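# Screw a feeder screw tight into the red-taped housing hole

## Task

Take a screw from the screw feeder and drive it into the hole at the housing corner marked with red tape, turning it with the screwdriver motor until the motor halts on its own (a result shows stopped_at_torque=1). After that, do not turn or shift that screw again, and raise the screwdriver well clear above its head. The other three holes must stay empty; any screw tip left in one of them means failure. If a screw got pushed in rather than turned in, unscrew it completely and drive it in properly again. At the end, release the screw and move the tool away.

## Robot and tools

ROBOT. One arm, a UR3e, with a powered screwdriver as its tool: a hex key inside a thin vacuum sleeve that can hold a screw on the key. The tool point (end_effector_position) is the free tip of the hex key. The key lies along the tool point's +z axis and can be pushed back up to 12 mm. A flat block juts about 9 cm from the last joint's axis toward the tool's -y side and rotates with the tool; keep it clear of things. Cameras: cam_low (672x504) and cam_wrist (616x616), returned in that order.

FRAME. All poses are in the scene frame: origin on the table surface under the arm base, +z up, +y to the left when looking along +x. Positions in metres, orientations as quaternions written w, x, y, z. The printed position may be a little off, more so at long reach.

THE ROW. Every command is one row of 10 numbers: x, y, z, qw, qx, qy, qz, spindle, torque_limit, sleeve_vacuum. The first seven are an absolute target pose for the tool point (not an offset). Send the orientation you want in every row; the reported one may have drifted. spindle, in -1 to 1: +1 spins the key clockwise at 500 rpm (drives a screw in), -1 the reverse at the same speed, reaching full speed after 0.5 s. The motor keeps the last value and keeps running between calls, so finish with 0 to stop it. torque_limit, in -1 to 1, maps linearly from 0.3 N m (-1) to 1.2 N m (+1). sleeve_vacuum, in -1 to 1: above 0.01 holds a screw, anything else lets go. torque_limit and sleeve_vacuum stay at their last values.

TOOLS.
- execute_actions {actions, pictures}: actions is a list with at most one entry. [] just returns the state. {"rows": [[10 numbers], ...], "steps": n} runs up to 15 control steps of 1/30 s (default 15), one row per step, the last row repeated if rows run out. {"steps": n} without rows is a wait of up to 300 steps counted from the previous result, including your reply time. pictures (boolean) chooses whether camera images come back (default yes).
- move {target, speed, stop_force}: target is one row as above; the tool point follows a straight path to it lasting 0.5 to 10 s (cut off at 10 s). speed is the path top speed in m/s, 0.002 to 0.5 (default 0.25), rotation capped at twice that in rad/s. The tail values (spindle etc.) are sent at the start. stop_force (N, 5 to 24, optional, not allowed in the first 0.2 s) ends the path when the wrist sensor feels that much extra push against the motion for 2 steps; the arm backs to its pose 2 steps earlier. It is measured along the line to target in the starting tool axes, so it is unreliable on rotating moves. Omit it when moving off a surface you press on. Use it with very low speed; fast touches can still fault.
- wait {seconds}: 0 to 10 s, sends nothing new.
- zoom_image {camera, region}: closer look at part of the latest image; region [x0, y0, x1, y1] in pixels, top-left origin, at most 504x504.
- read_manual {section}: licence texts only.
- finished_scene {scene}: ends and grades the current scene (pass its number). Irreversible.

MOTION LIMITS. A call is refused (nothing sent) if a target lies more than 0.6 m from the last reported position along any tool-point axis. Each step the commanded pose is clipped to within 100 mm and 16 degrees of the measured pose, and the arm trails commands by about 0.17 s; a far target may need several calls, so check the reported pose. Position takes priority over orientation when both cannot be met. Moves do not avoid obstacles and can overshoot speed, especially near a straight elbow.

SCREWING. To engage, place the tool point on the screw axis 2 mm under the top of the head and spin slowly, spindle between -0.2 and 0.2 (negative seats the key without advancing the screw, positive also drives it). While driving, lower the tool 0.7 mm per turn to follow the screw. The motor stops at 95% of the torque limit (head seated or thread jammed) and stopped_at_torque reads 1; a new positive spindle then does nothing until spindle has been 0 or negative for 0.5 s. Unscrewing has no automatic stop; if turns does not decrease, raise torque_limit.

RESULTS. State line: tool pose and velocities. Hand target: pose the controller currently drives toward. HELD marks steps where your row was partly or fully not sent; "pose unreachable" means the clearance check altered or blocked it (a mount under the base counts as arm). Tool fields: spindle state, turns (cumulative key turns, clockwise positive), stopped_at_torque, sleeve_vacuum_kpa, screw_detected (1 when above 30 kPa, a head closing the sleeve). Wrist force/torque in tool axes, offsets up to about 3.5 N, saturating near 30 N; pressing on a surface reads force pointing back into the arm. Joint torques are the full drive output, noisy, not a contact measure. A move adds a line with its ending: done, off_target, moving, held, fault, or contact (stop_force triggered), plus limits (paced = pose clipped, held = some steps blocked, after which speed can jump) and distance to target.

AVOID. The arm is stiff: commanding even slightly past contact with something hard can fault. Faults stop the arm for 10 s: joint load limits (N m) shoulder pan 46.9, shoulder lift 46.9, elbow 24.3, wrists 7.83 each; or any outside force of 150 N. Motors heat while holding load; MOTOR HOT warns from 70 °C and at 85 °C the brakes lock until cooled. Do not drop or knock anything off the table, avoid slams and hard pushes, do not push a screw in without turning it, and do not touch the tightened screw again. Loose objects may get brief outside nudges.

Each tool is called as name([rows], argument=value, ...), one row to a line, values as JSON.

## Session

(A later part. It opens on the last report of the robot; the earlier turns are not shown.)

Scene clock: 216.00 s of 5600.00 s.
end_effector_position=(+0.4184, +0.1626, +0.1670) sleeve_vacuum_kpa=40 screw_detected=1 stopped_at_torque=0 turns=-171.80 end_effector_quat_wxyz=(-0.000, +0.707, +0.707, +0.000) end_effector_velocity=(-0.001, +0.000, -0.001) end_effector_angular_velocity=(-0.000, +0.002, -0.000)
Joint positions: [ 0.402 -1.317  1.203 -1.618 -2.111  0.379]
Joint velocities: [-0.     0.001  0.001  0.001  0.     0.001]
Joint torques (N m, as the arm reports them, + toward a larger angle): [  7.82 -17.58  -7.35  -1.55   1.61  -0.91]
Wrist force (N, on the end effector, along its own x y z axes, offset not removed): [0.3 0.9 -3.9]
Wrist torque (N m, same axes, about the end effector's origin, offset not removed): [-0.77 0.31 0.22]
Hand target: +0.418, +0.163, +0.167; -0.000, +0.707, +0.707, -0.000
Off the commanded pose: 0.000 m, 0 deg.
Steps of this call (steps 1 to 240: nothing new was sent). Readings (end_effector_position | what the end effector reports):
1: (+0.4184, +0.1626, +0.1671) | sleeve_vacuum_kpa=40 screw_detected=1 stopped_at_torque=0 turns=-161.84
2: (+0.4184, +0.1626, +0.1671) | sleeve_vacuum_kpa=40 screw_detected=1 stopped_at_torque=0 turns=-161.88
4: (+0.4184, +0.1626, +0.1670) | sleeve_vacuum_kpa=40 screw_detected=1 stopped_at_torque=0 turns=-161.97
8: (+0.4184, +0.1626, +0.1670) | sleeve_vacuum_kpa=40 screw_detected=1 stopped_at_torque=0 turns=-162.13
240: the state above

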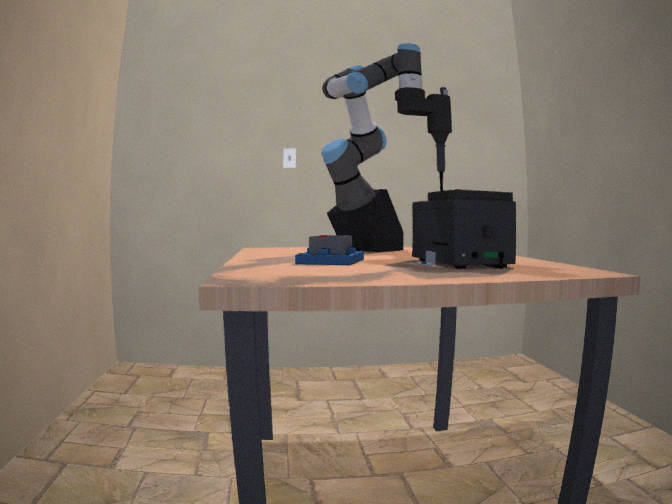

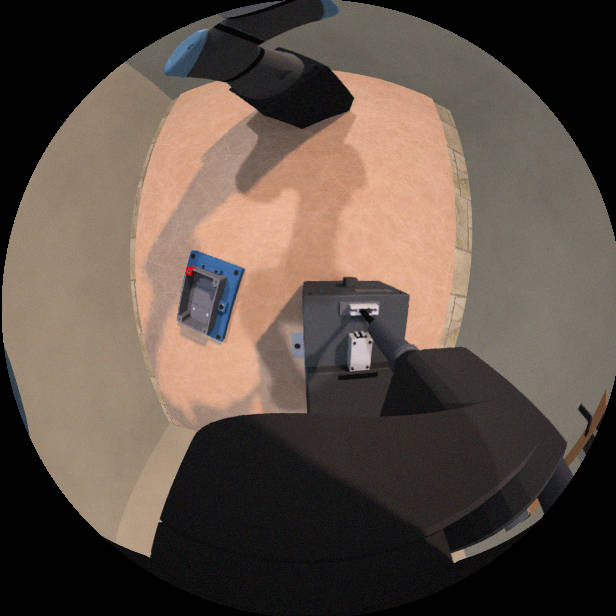

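move(target=[0.4184,0.1626,0.205,0,0.707,0.707,0,0,0,1], speed=0.03)

move(target=[0.38,-0.02,0.2,0,0.707,0.707,0,0,0,1], speed=0.15)

move(target=[0.365,-0.14,0.12,0,0.707,0.707,0,0,0,1], speed=0.1)

zoom_image(camera="cam_wrist", region=[310,260,410,360])

zoom_image(camera="cam_low", region=[290,190,370,260])

Scene clock: 226.63 s of 5600.00 s.
end_effector_position=(+0.4183, +0.1625, +0.2046) sleeve_vacuum_kpa=39 screw_detected=1 stopped_at_torque=0 turns=-183.00 end_effector_quat_wxyz=(+0.000, +0.707, +0.707, +0.000) end_effector_velocity=(-0.000, +0.000, +0.002) end_effector_angular_velocity=(-0.002, +0.003, +0.001)
Joint positions: [ 0.456 -1.277  0.984 -1.407 -2.119  0.442]
Joint velocities: [ 0.005  0.012 -0.03   0.025 -0.001  0.007]
Joint torques (N m, as the arm reports them, + toward a larger angle): [ 13.41 -14.31 -14.09  -1.24  -0.19   0.8 ]
Wrist force (N, on the end effector, along its own x y z axes, offset not removed): [-0.9 -4.8 1.1]
Wrist torque (N m, same axes, about the end effector's origin, offset not removed): [-1.26 0.45 0.33]
Hand target: +0.418, +0.163, +0.205; +0.000, +0.707, +0.707, +0.000
Off the commanded pose: 0.000 m, 0 deg.
move: done

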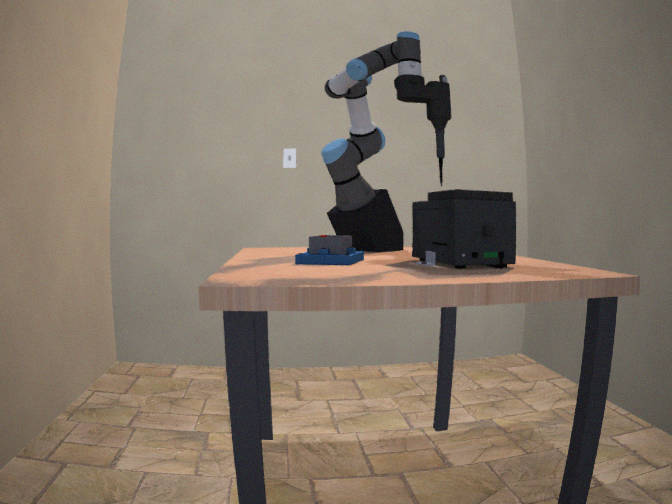

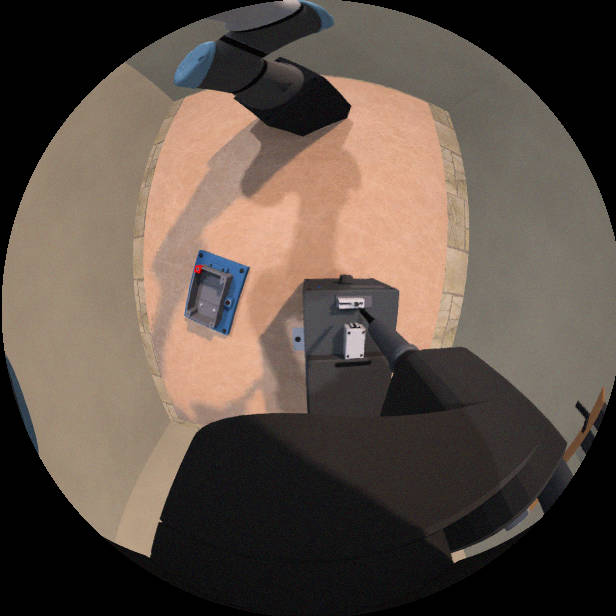

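Scene clock: 228.53 s of 5600.00 s.
end_effector_position=(+0.3804, -0.0193, +0.2000) sleeve_vacuum_kpa=39 screw_detected=1 stopped_at_torque=0 turns=-183.00 end_effector_quat_wxyz=(+0.000, +0.707, +0.707, -0.000) end_effector_velocity=(-0.001, -0.003, -0.001) end_effector_angular_velocity=(+0.010, -0.003, +0.002)
Joint positions: [-0.113 -1.856  1.391 -1.521 -1.962 -0.174]
Joint velocities: [-0.034 -0.019  0.013 -0.009  0.024 -0.036]
Joint torques (N m, as the arm reports them, + toward a larger angle): [  4.63 -17.11 -10.23  -2.88   1.88  -0.56]
Wrist force (N, on the end effector, along its own x y z axes, offset not removed): [0.4 -1.4 -1.1]
Wrist torque (N m, same axes, about the end effector's origin, offset not removed): [-0.35 -0.14 0.14]
Hand target: +0.380, -0.020, +0.200; +0.000, +0.707, +0.707, +0.000
Off the commanded pose: 0.001 m, 0 deg.
move: done

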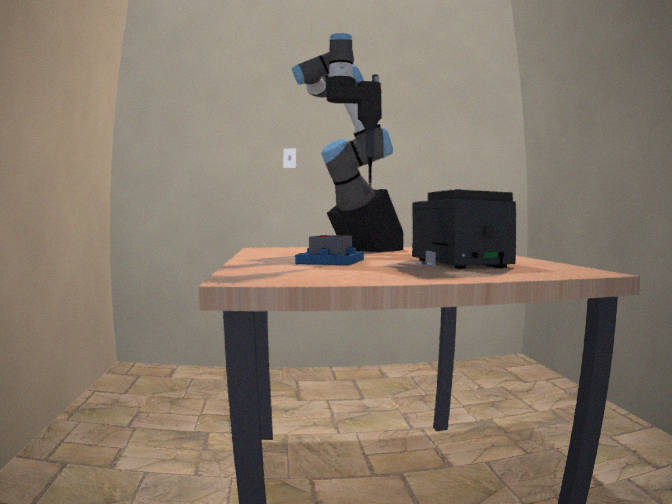

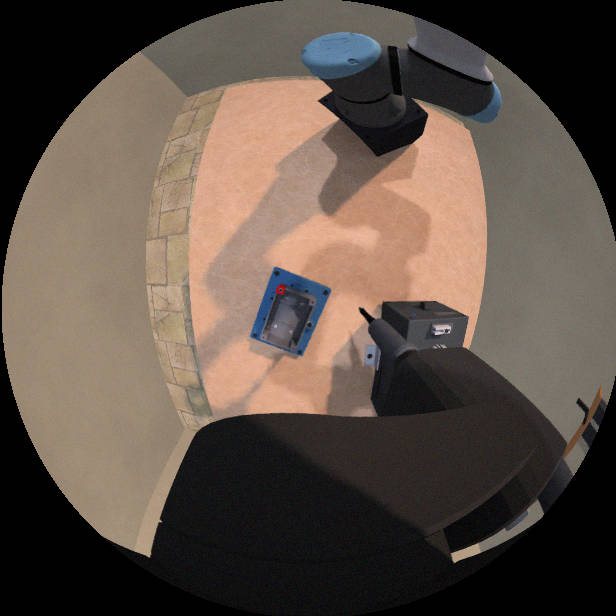

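Scene clock: 230.53 s of 5600.00 s.
end_effector_position=(+0.3655, -0.1396, +0.1203) sleeve_vacuum_kpa=39 screw_detected=1 stopped_at_torque=0 turns=-183.00 end_effector_quat_wxyz=(+0.000, +0.707, +0.707, -0.000) end_effector_velocity=(+0.000, -0.003, -0.002) end_effector_angular_velocity=(+0.005, -0.006, +0.001)
Joint positions: [-0.812 -1.991  1.641 -1.781 -1.622 -0.805]
Joint velocities: [-0.026 -0.005  0.006 -0.003  0.022 -0.024]
Joint torques (N m, as the arm reports them, + toward a larger angle): [  3.3  -17.22 -10.8   -2.59   1.58  -0.8 ]
Wrist force (N, on the end effector, along its own x y z axes, offset not removed): [-1.4 -3.0 -1.1]
Wrist torque (N m, same axes, about the end effector's origin, offset not removed): [-0.89 0.34 0.27]
Hand target: +0.365, -0.140, +0.120; +0.000, +0.707, +0.707, +0.000
Off the commanded pose: 0.001 m, 0 deg.
move: done

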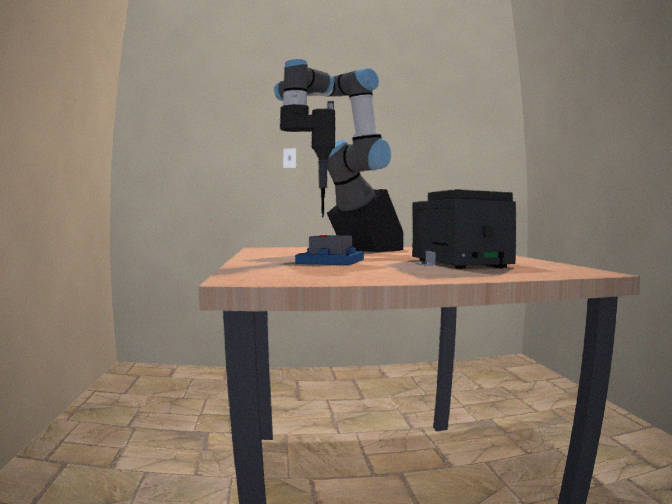

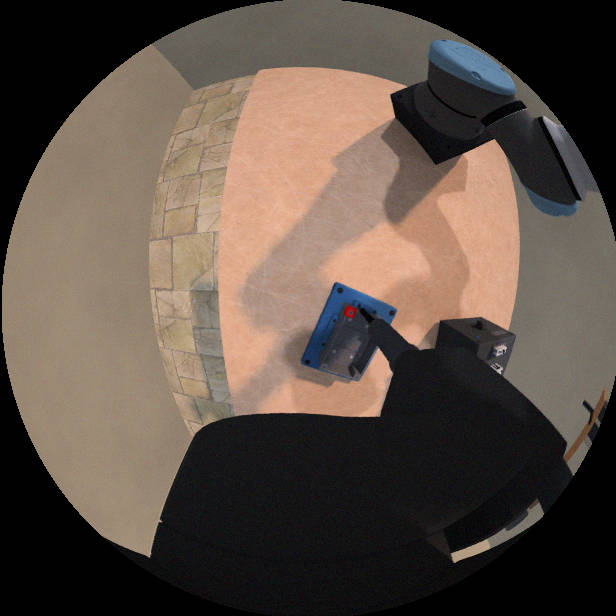

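Region (310, 260, 410, 360) of cam_wrist's 616x616 image, scaled by 5.040, with more detail than that image has.

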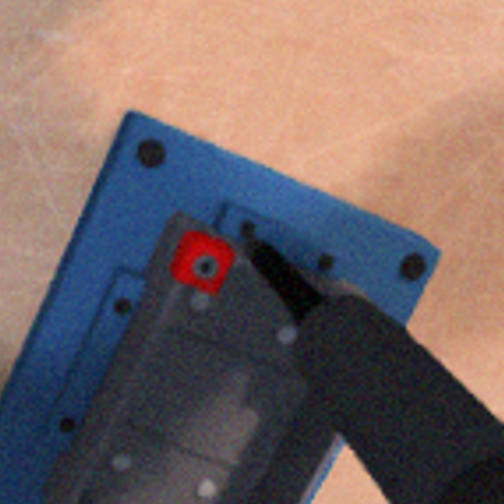

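Region (290, 190, 370, 260) of cam_low's 672x504 image, scaled by 6.300, with more detail than that image has; it fills the top 441 rows of this view, and the rest is white.

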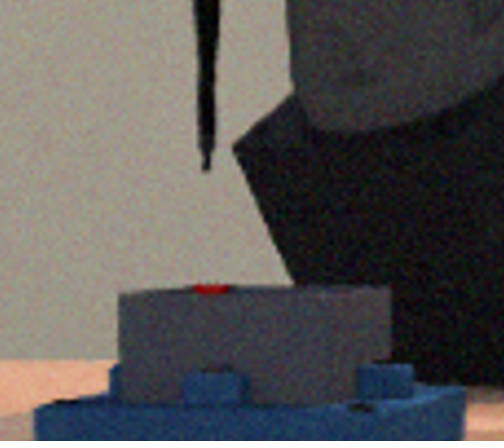

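move(target=[0.383,-0.144,0.086,0,0.707,0.707,0,0,0,1], speed=0.05)

zoom_image(camera="cam_wrist", region=[345,295,385,335])

zoom_image(camera="cam_low", region=[305,210,345,245])

Scene clock: 241.07 s of 5600.00 s.
end_effector_position=(+0.3828, -0.1439, +0.0863) sleeve_vacuum_kpa=39 screw_detected=1 stopped_at_torque=0 turns=-183.00 end_effector_quat_wxyz=(-0.000, +0.707, +0.707, +0.000) end_effector_velocity=(+0.002, -0.001, -0.002) end_effector_angular_velocity=(-0.001, -0.000, -0.002)
Joint positions: [-0.776 -1.871  1.672 -1.93  -1.641 -0.774]
Joint velocities: [ 0.004  0.01  -0.    -0.01  -0.003  0.005]
Joint torques (N m, as the arm reports them, + toward a larger angle): [  8.4  -13.13 -10.22  -2.63  -0.39   0.72]
Wrist force (N, on the end effector, along its own x y z axes, offset not removed): [-0.5 -1.9 0.2]
Wrist torque (N m, same axes, about the end effector's origin, offset not removed): [-0.67 0.17 0.23]
Hand target: +0.383, -0.144, +0.086; -0.000, +0.707, +0.707, -0.000
Off the commanded pose: 0.000 m, 0 deg.
After step 90, 6.30 s passed at rest.
move: done

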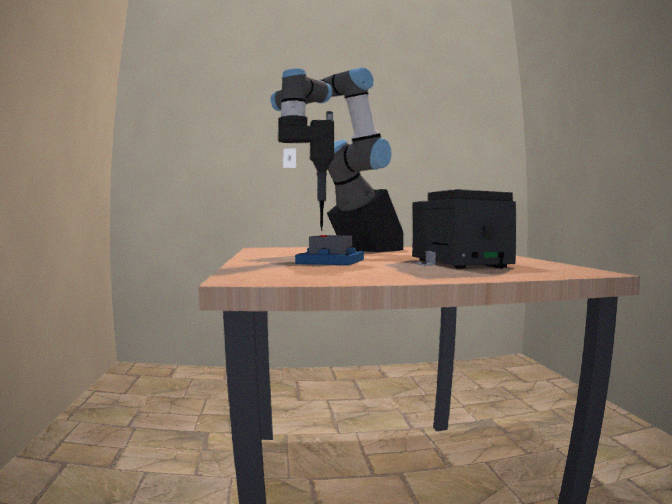

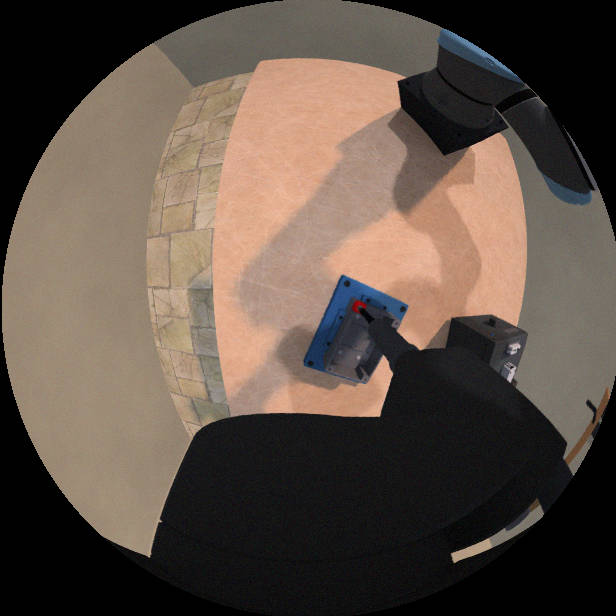

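Region (345, 295, 385, 335) of cam_wrist's 616x616 image, scaled by 12.600, with more detail than that image has.

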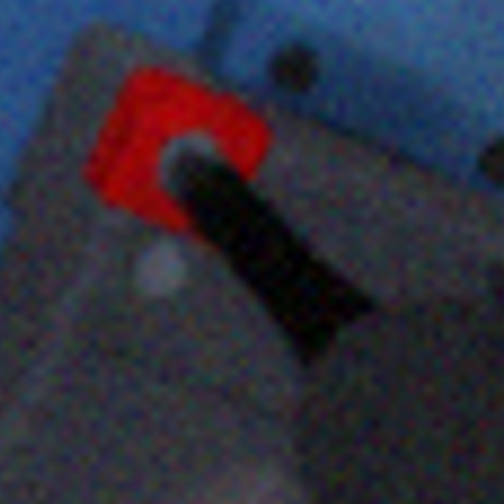

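Region (305, 210, 345, 245) of cam_low's 672x504 image, scaled by 12.600, with more detail than that image has; it fills the top 441 rows of this view, and the rest is white.

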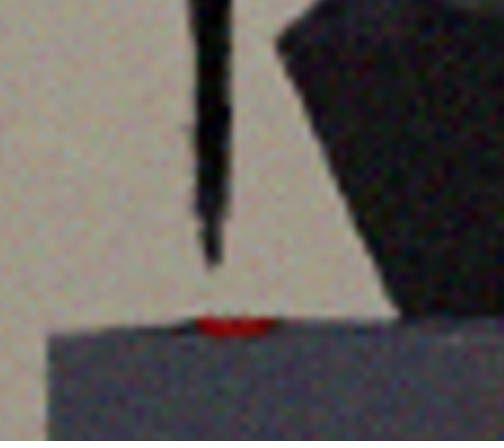

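move(target=[0.385,-0.1408,0.078,0,0.707,0.707,0,0,0,1], speed=0.01)

zoom_image(camera="cam_wrist", region=[345,295,385,335])

zoom_image(camera="cam_low", region=[305,210,345,245])

Scene clock: 249.27 s of 5600.00 s.
end_effector_position=(+0.3849, -0.1409, +0.0784) sleeve_vacuum_kpa=39 screw_detected=1 stopped_at_torque=0 turns=-183.00 end_effector_quat_wxyz=(-0.000, +0.707, +0.707, +0.000) end_effector_velocity=(+0.001, +0.001, -0.002) end_effector_angular_velocity=(+0.000, +0.000, +0.001)
Joint positions: [-0.762 -1.853  1.695 -1.969 -1.648 -0.762]
Joint velocities: [ 0.005  0.006  0.007 -0.012 -0.003  0.004]
Joint torques (N m, as the arm reports them, + toward a larger angle): [  9.   -11.92 -10.29  -2.57  -0.35   0.62]
Wrist force (N, on the end effector, along its own x y z axes, offset not removed): [-0.6 -0.2 0.2]
Wrist torque (N m, same axes, about the end effector's origin, offset not removed): [-0.01 0.22 0.05]
Hand target: +0.385, -0.141, +0.078; -0.000, +0.707, +0.707, -0.000
Off the commanded pose: 0.000 m, 0 deg.
After step 90, 4.10 s passed at rest.
move: done

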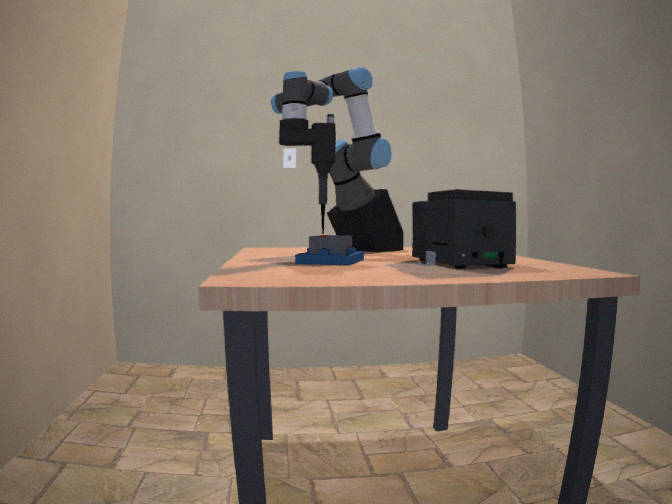

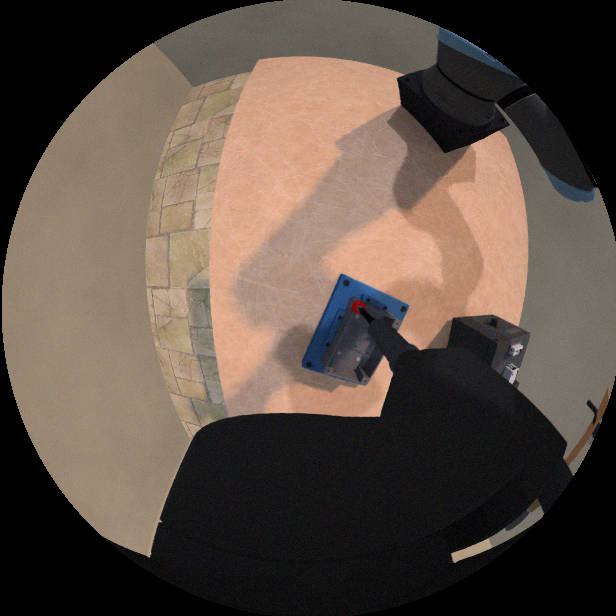

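Region (345, 295, 385, 335) of cam_wrist's 616x616 image, scaled by 12.600, with more detail than that image has.

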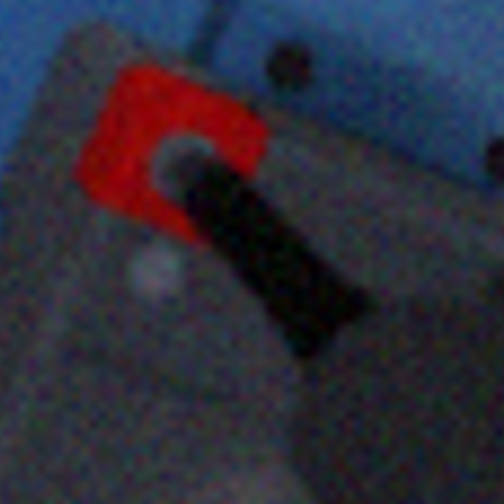

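Region (305, 210, 345, 245) of cam_low's 672x504 image, scaled by 12.600, with more detail than that image has; it fills the top 441 rows of this view, and the rest is white.

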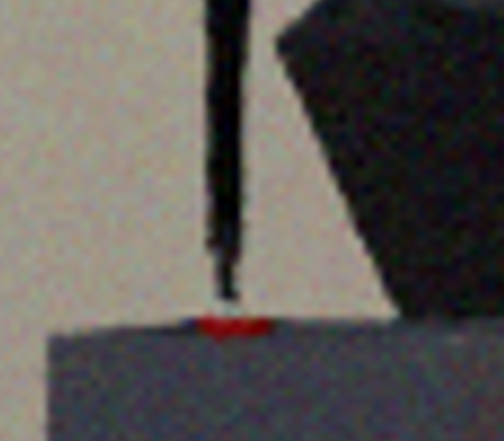

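Close enough; drive.

move(target=[0.385,-0.1408,0.0755,0,0.707,0.707,0,0,0,1], speed=0.005)

move(target=[0.385,-0.1408,0.0615,0,0.707,0.707,0,0.4,0,1], speed=0.0022, stop_force=15)

zoom_image(camera="cam_low", region=[305,210,345,245])

Scene clock: 259.67 s of 5600.00 s.
end_effector_position=(+0.3850, -0.1408, +0.0757) sleeve_vacuum_kpa=39 screw_detected=1 stopped_at_torque=0 turns=-183.00 end_effector_quat_wxyz=(-0.000, +0.707, +0.707, -0.000) end_effector_velocity=(-0.000, +0.000, -0.001) end_effector_angular_velocity=(-0.000, -0.000, +0.001)
Joint positions: [-0.762 -1.849  1.703 -1.982 -1.648 -0.762]
Joint velocities: [-0.     0.001  0.003 -0.005  0.    -0.001]
Joint torques (N m, as the arm reports them, + toward a larger angle): [  3.96 -12.63  -9.99  -2.66   1.67  -0.67]
Wrist force (N, on the end effector, along its own x y z axes, offset not removed): [-1.8 -3.0 -1.5]
Wrist torque (N m, same axes, about the end effector's origin, offset not removed): [-0.83 0.49 0.28]
Hand target: +0.385, -0.141, +0.076; -0.000, +0.707, +0.707, -0.000
Off the commanded pose: 0.000 m, 0 deg.
After step 90, 6.67 s passed at rest.
move: done

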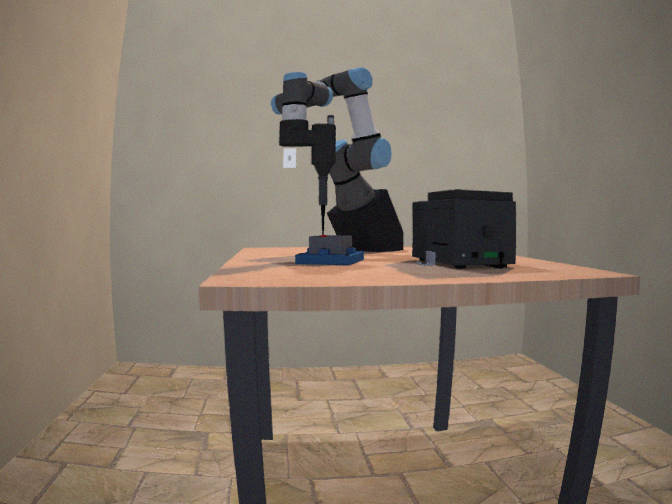

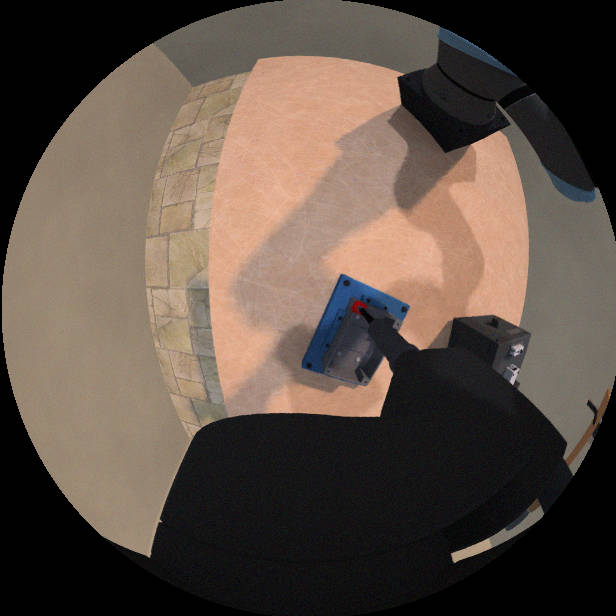

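Scene clock: 266.33 s of 5600.00 s.
end_effector_position=(+0.3850, -0.1408, +0.0616) sleeve_vacuum_kpa=39 screw_detected=1 stopped_at_torque=0 turns=-161.06 end_effector_quat_wxyz=(-0.000, +0.707, +0.707, -0.000) end_effector_velocity=(-0.001, +0.001, -0.001) end_effector_angular_velocity=(+0.001, +0.002, +0.000)
Joint positions: [-0.767 -1.826  1.743 -2.045 -1.646 -0.767]
Joint velocities: [-0.     0.001  0.002 -0.001 -0.    -0.   ]
Joint torques (N m, as the arm reports them, + toward a larger angle): [  1.33 -10.15  -7.5   -2.43  -0.44  -0.85]
Wrist force (N, on the end effector, along its own x y z axes, offset not removed): [-0.8 -1.5 -12.9]
Wrist torque (N m, same axes, about the end effector's origin, offset not removed): [-1.08 1.05 0.33]
Hand target: +0.385, -0.141, +0.062; +0.000, +0.707, +0.707, +0.000
Off the commanded pose: 0.000 m, 0 deg.
move: done

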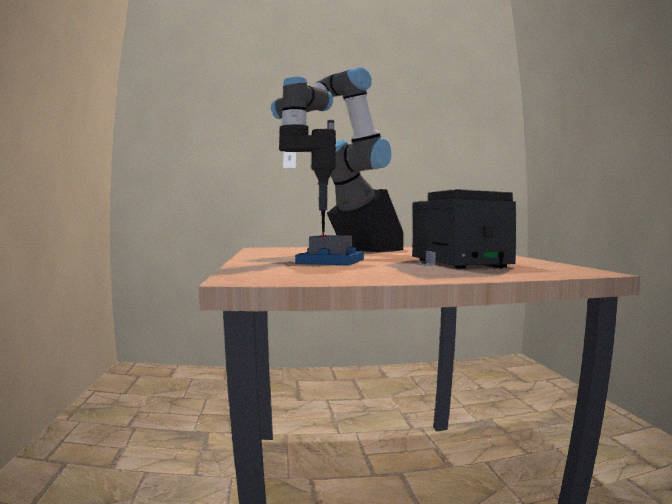

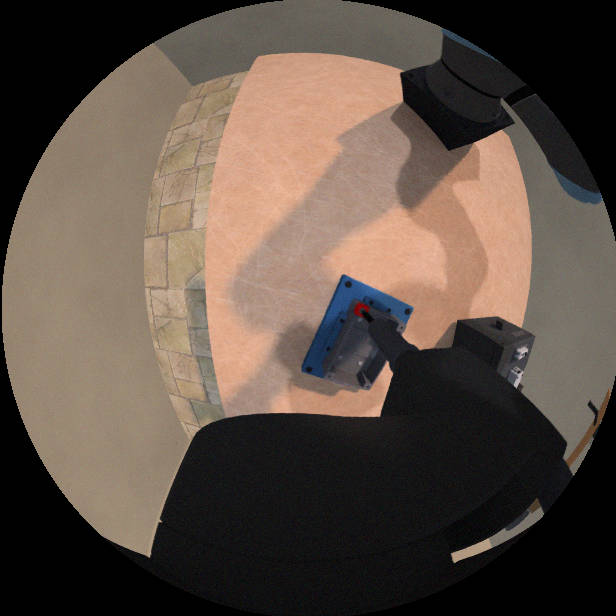

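Region (305, 210, 345, 245) of cam_low's 672x504 image, scaled by 12.600, with more detail than that image has; it fills the top 441 rows of this view, and the rest is white.

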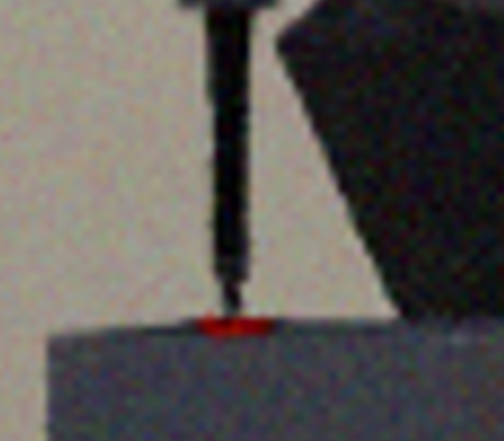

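Missed; back up and shift.

move(target=[0.385,-0.1408,0.076,0,0.707,0.707,0,0,0,1], speed=0.02)

zoom_image(camera="cam_wrist", region=[345,295,385,335])

zoom_image(camera="cam_low", region=[305,210,345,245])

Scene clock: 272.77 s of 5600.00 s.
end_effector_position=(+0.3850, -0.1408, +0.0756) sleeve_vacuum_kpa=14 screw_detected=0 stopped_at_torque=1 turns=-149.50 end_effector_quat_wxyz=(+0.000, +0.707, +0.707, +0.000) end_effector_velocity=(-0.001, +0.001, +0.002) end_effector_angular_velocity=(+0.002, +0.002, -0.001)
Joint positions: [-0.762 -1.849  1.703 -1.982 -1.648 -0.762]
Joint velocities: [ 0.001 -0.002 -0.009  0.014 -0.001  0.002]
Joint torques (N m, as the arm reports them, + toward a larger angle): [  9.34 -18.15 -13.75  -0.87  -0.37   0.68]
Wrist force (N, on the end effector, along its own x y z axes, offset not removed): [0.6 -3.4 0.4]
Wrist torque (N m, same axes, about the end effector's origin, offset not removed): [-0.96 -0.16 0.28]
Hand target: +0.385, -0.141, +0.076; +0.000, +0.707, +0.707, +0.000
Off the commanded pose: 0.000 m, 0 deg.
move: done

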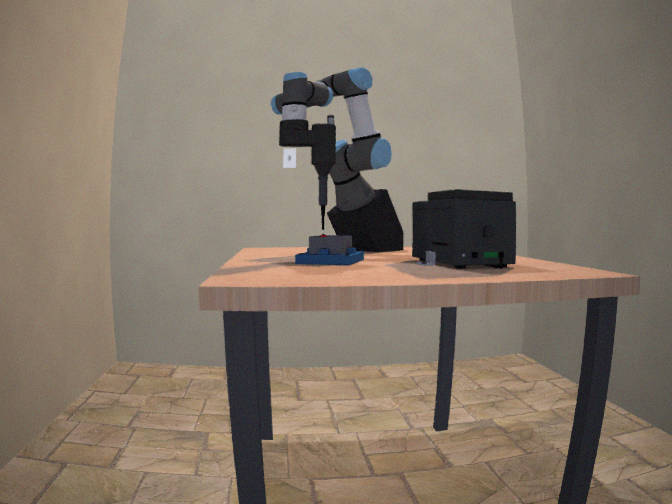

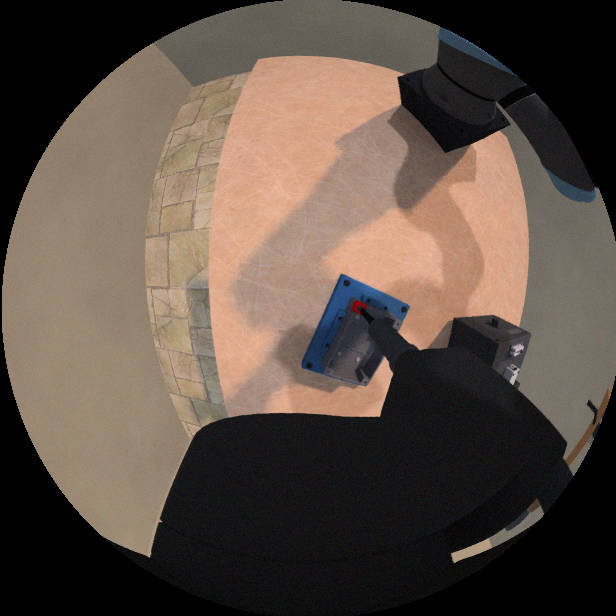

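Region (345, 295, 385, 335) of cam_wrist's 616x616 image, scaled by 12.600, with more detail than that image has.

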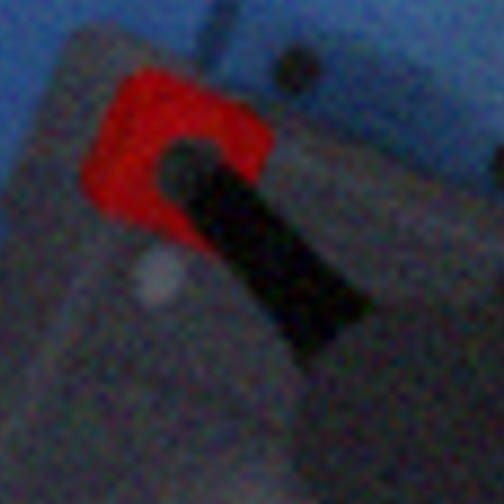

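Region (305, 210, 345, 245) of cam_low's 672x504 image, scaled by 12.600, with more detail than that image has; it fills the top 441 rows of this view, and the rest is white.

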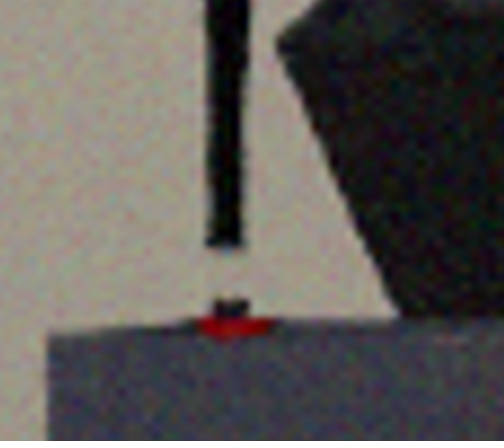

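It seated.

move(target=[0.385,-0.1408,0.15,0,0.707,0.707,0,0,0,0], speed=0.1)

finished_scene(scene=2)

Scene clock: 278.10 s of 5600.00 s.
end_effector_position=(+0.3849, -0.1408, +0.1497) sleeve_vacuum_kpa=0 screw_detected=0 stopped_at_torque=1 turns=-149.50 end_effector_quat_wxyz=(+0.000, +0.707, +0.707, +0.000) end_effector_velocity=(+0.001, -0.000, +0.003) end_effector_angular_velocity=(+0.001, +0.002, +0.001)
Joint positions: [-0.73  -1.907  1.43  -1.649 -1.665 -0.736]
Joint velocities: [ 0.004  0.007 -0.02   0.016 -0.002  0.002]
Joint torques (N m, as the arm reports them, + toward a larger angle): [  9.24 -12.84 -15.34  -0.8   -0.43   0.7 ]
Wrist force (N, on the end effector, along its own x y z axes, offset not removed): [-0.3 -3.2 -1.0]
Wrist torque (N m, same axes, about the end effector's origin, offset not removed): [-0.93 0.19 0.20]
Hand target: +0.385, -0.141, +0.150; +0.000, +0.707, +0.707, -0.000
Off the commanded pose: 0.000 m, 0 deg.
After step 90, 1.00 s passed at rest.
move: done

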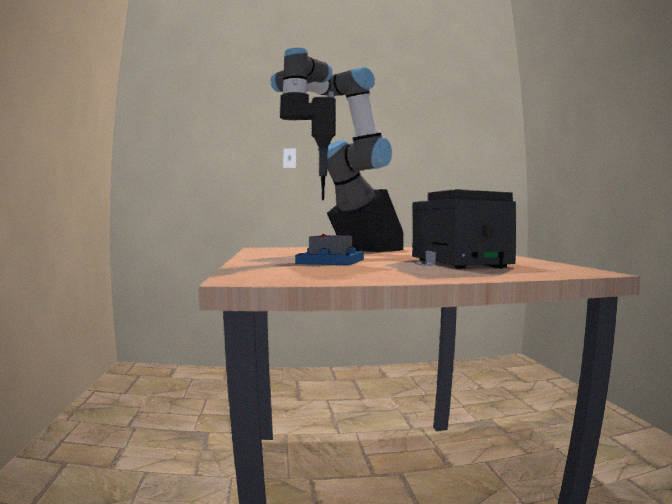

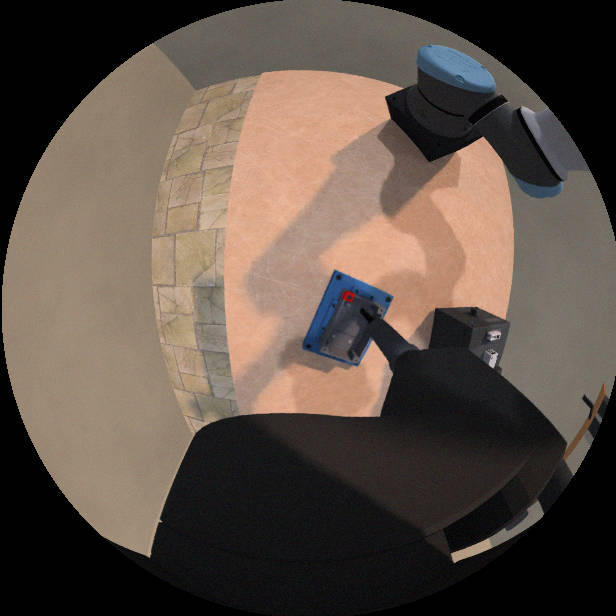

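The scene is finished: the task was done.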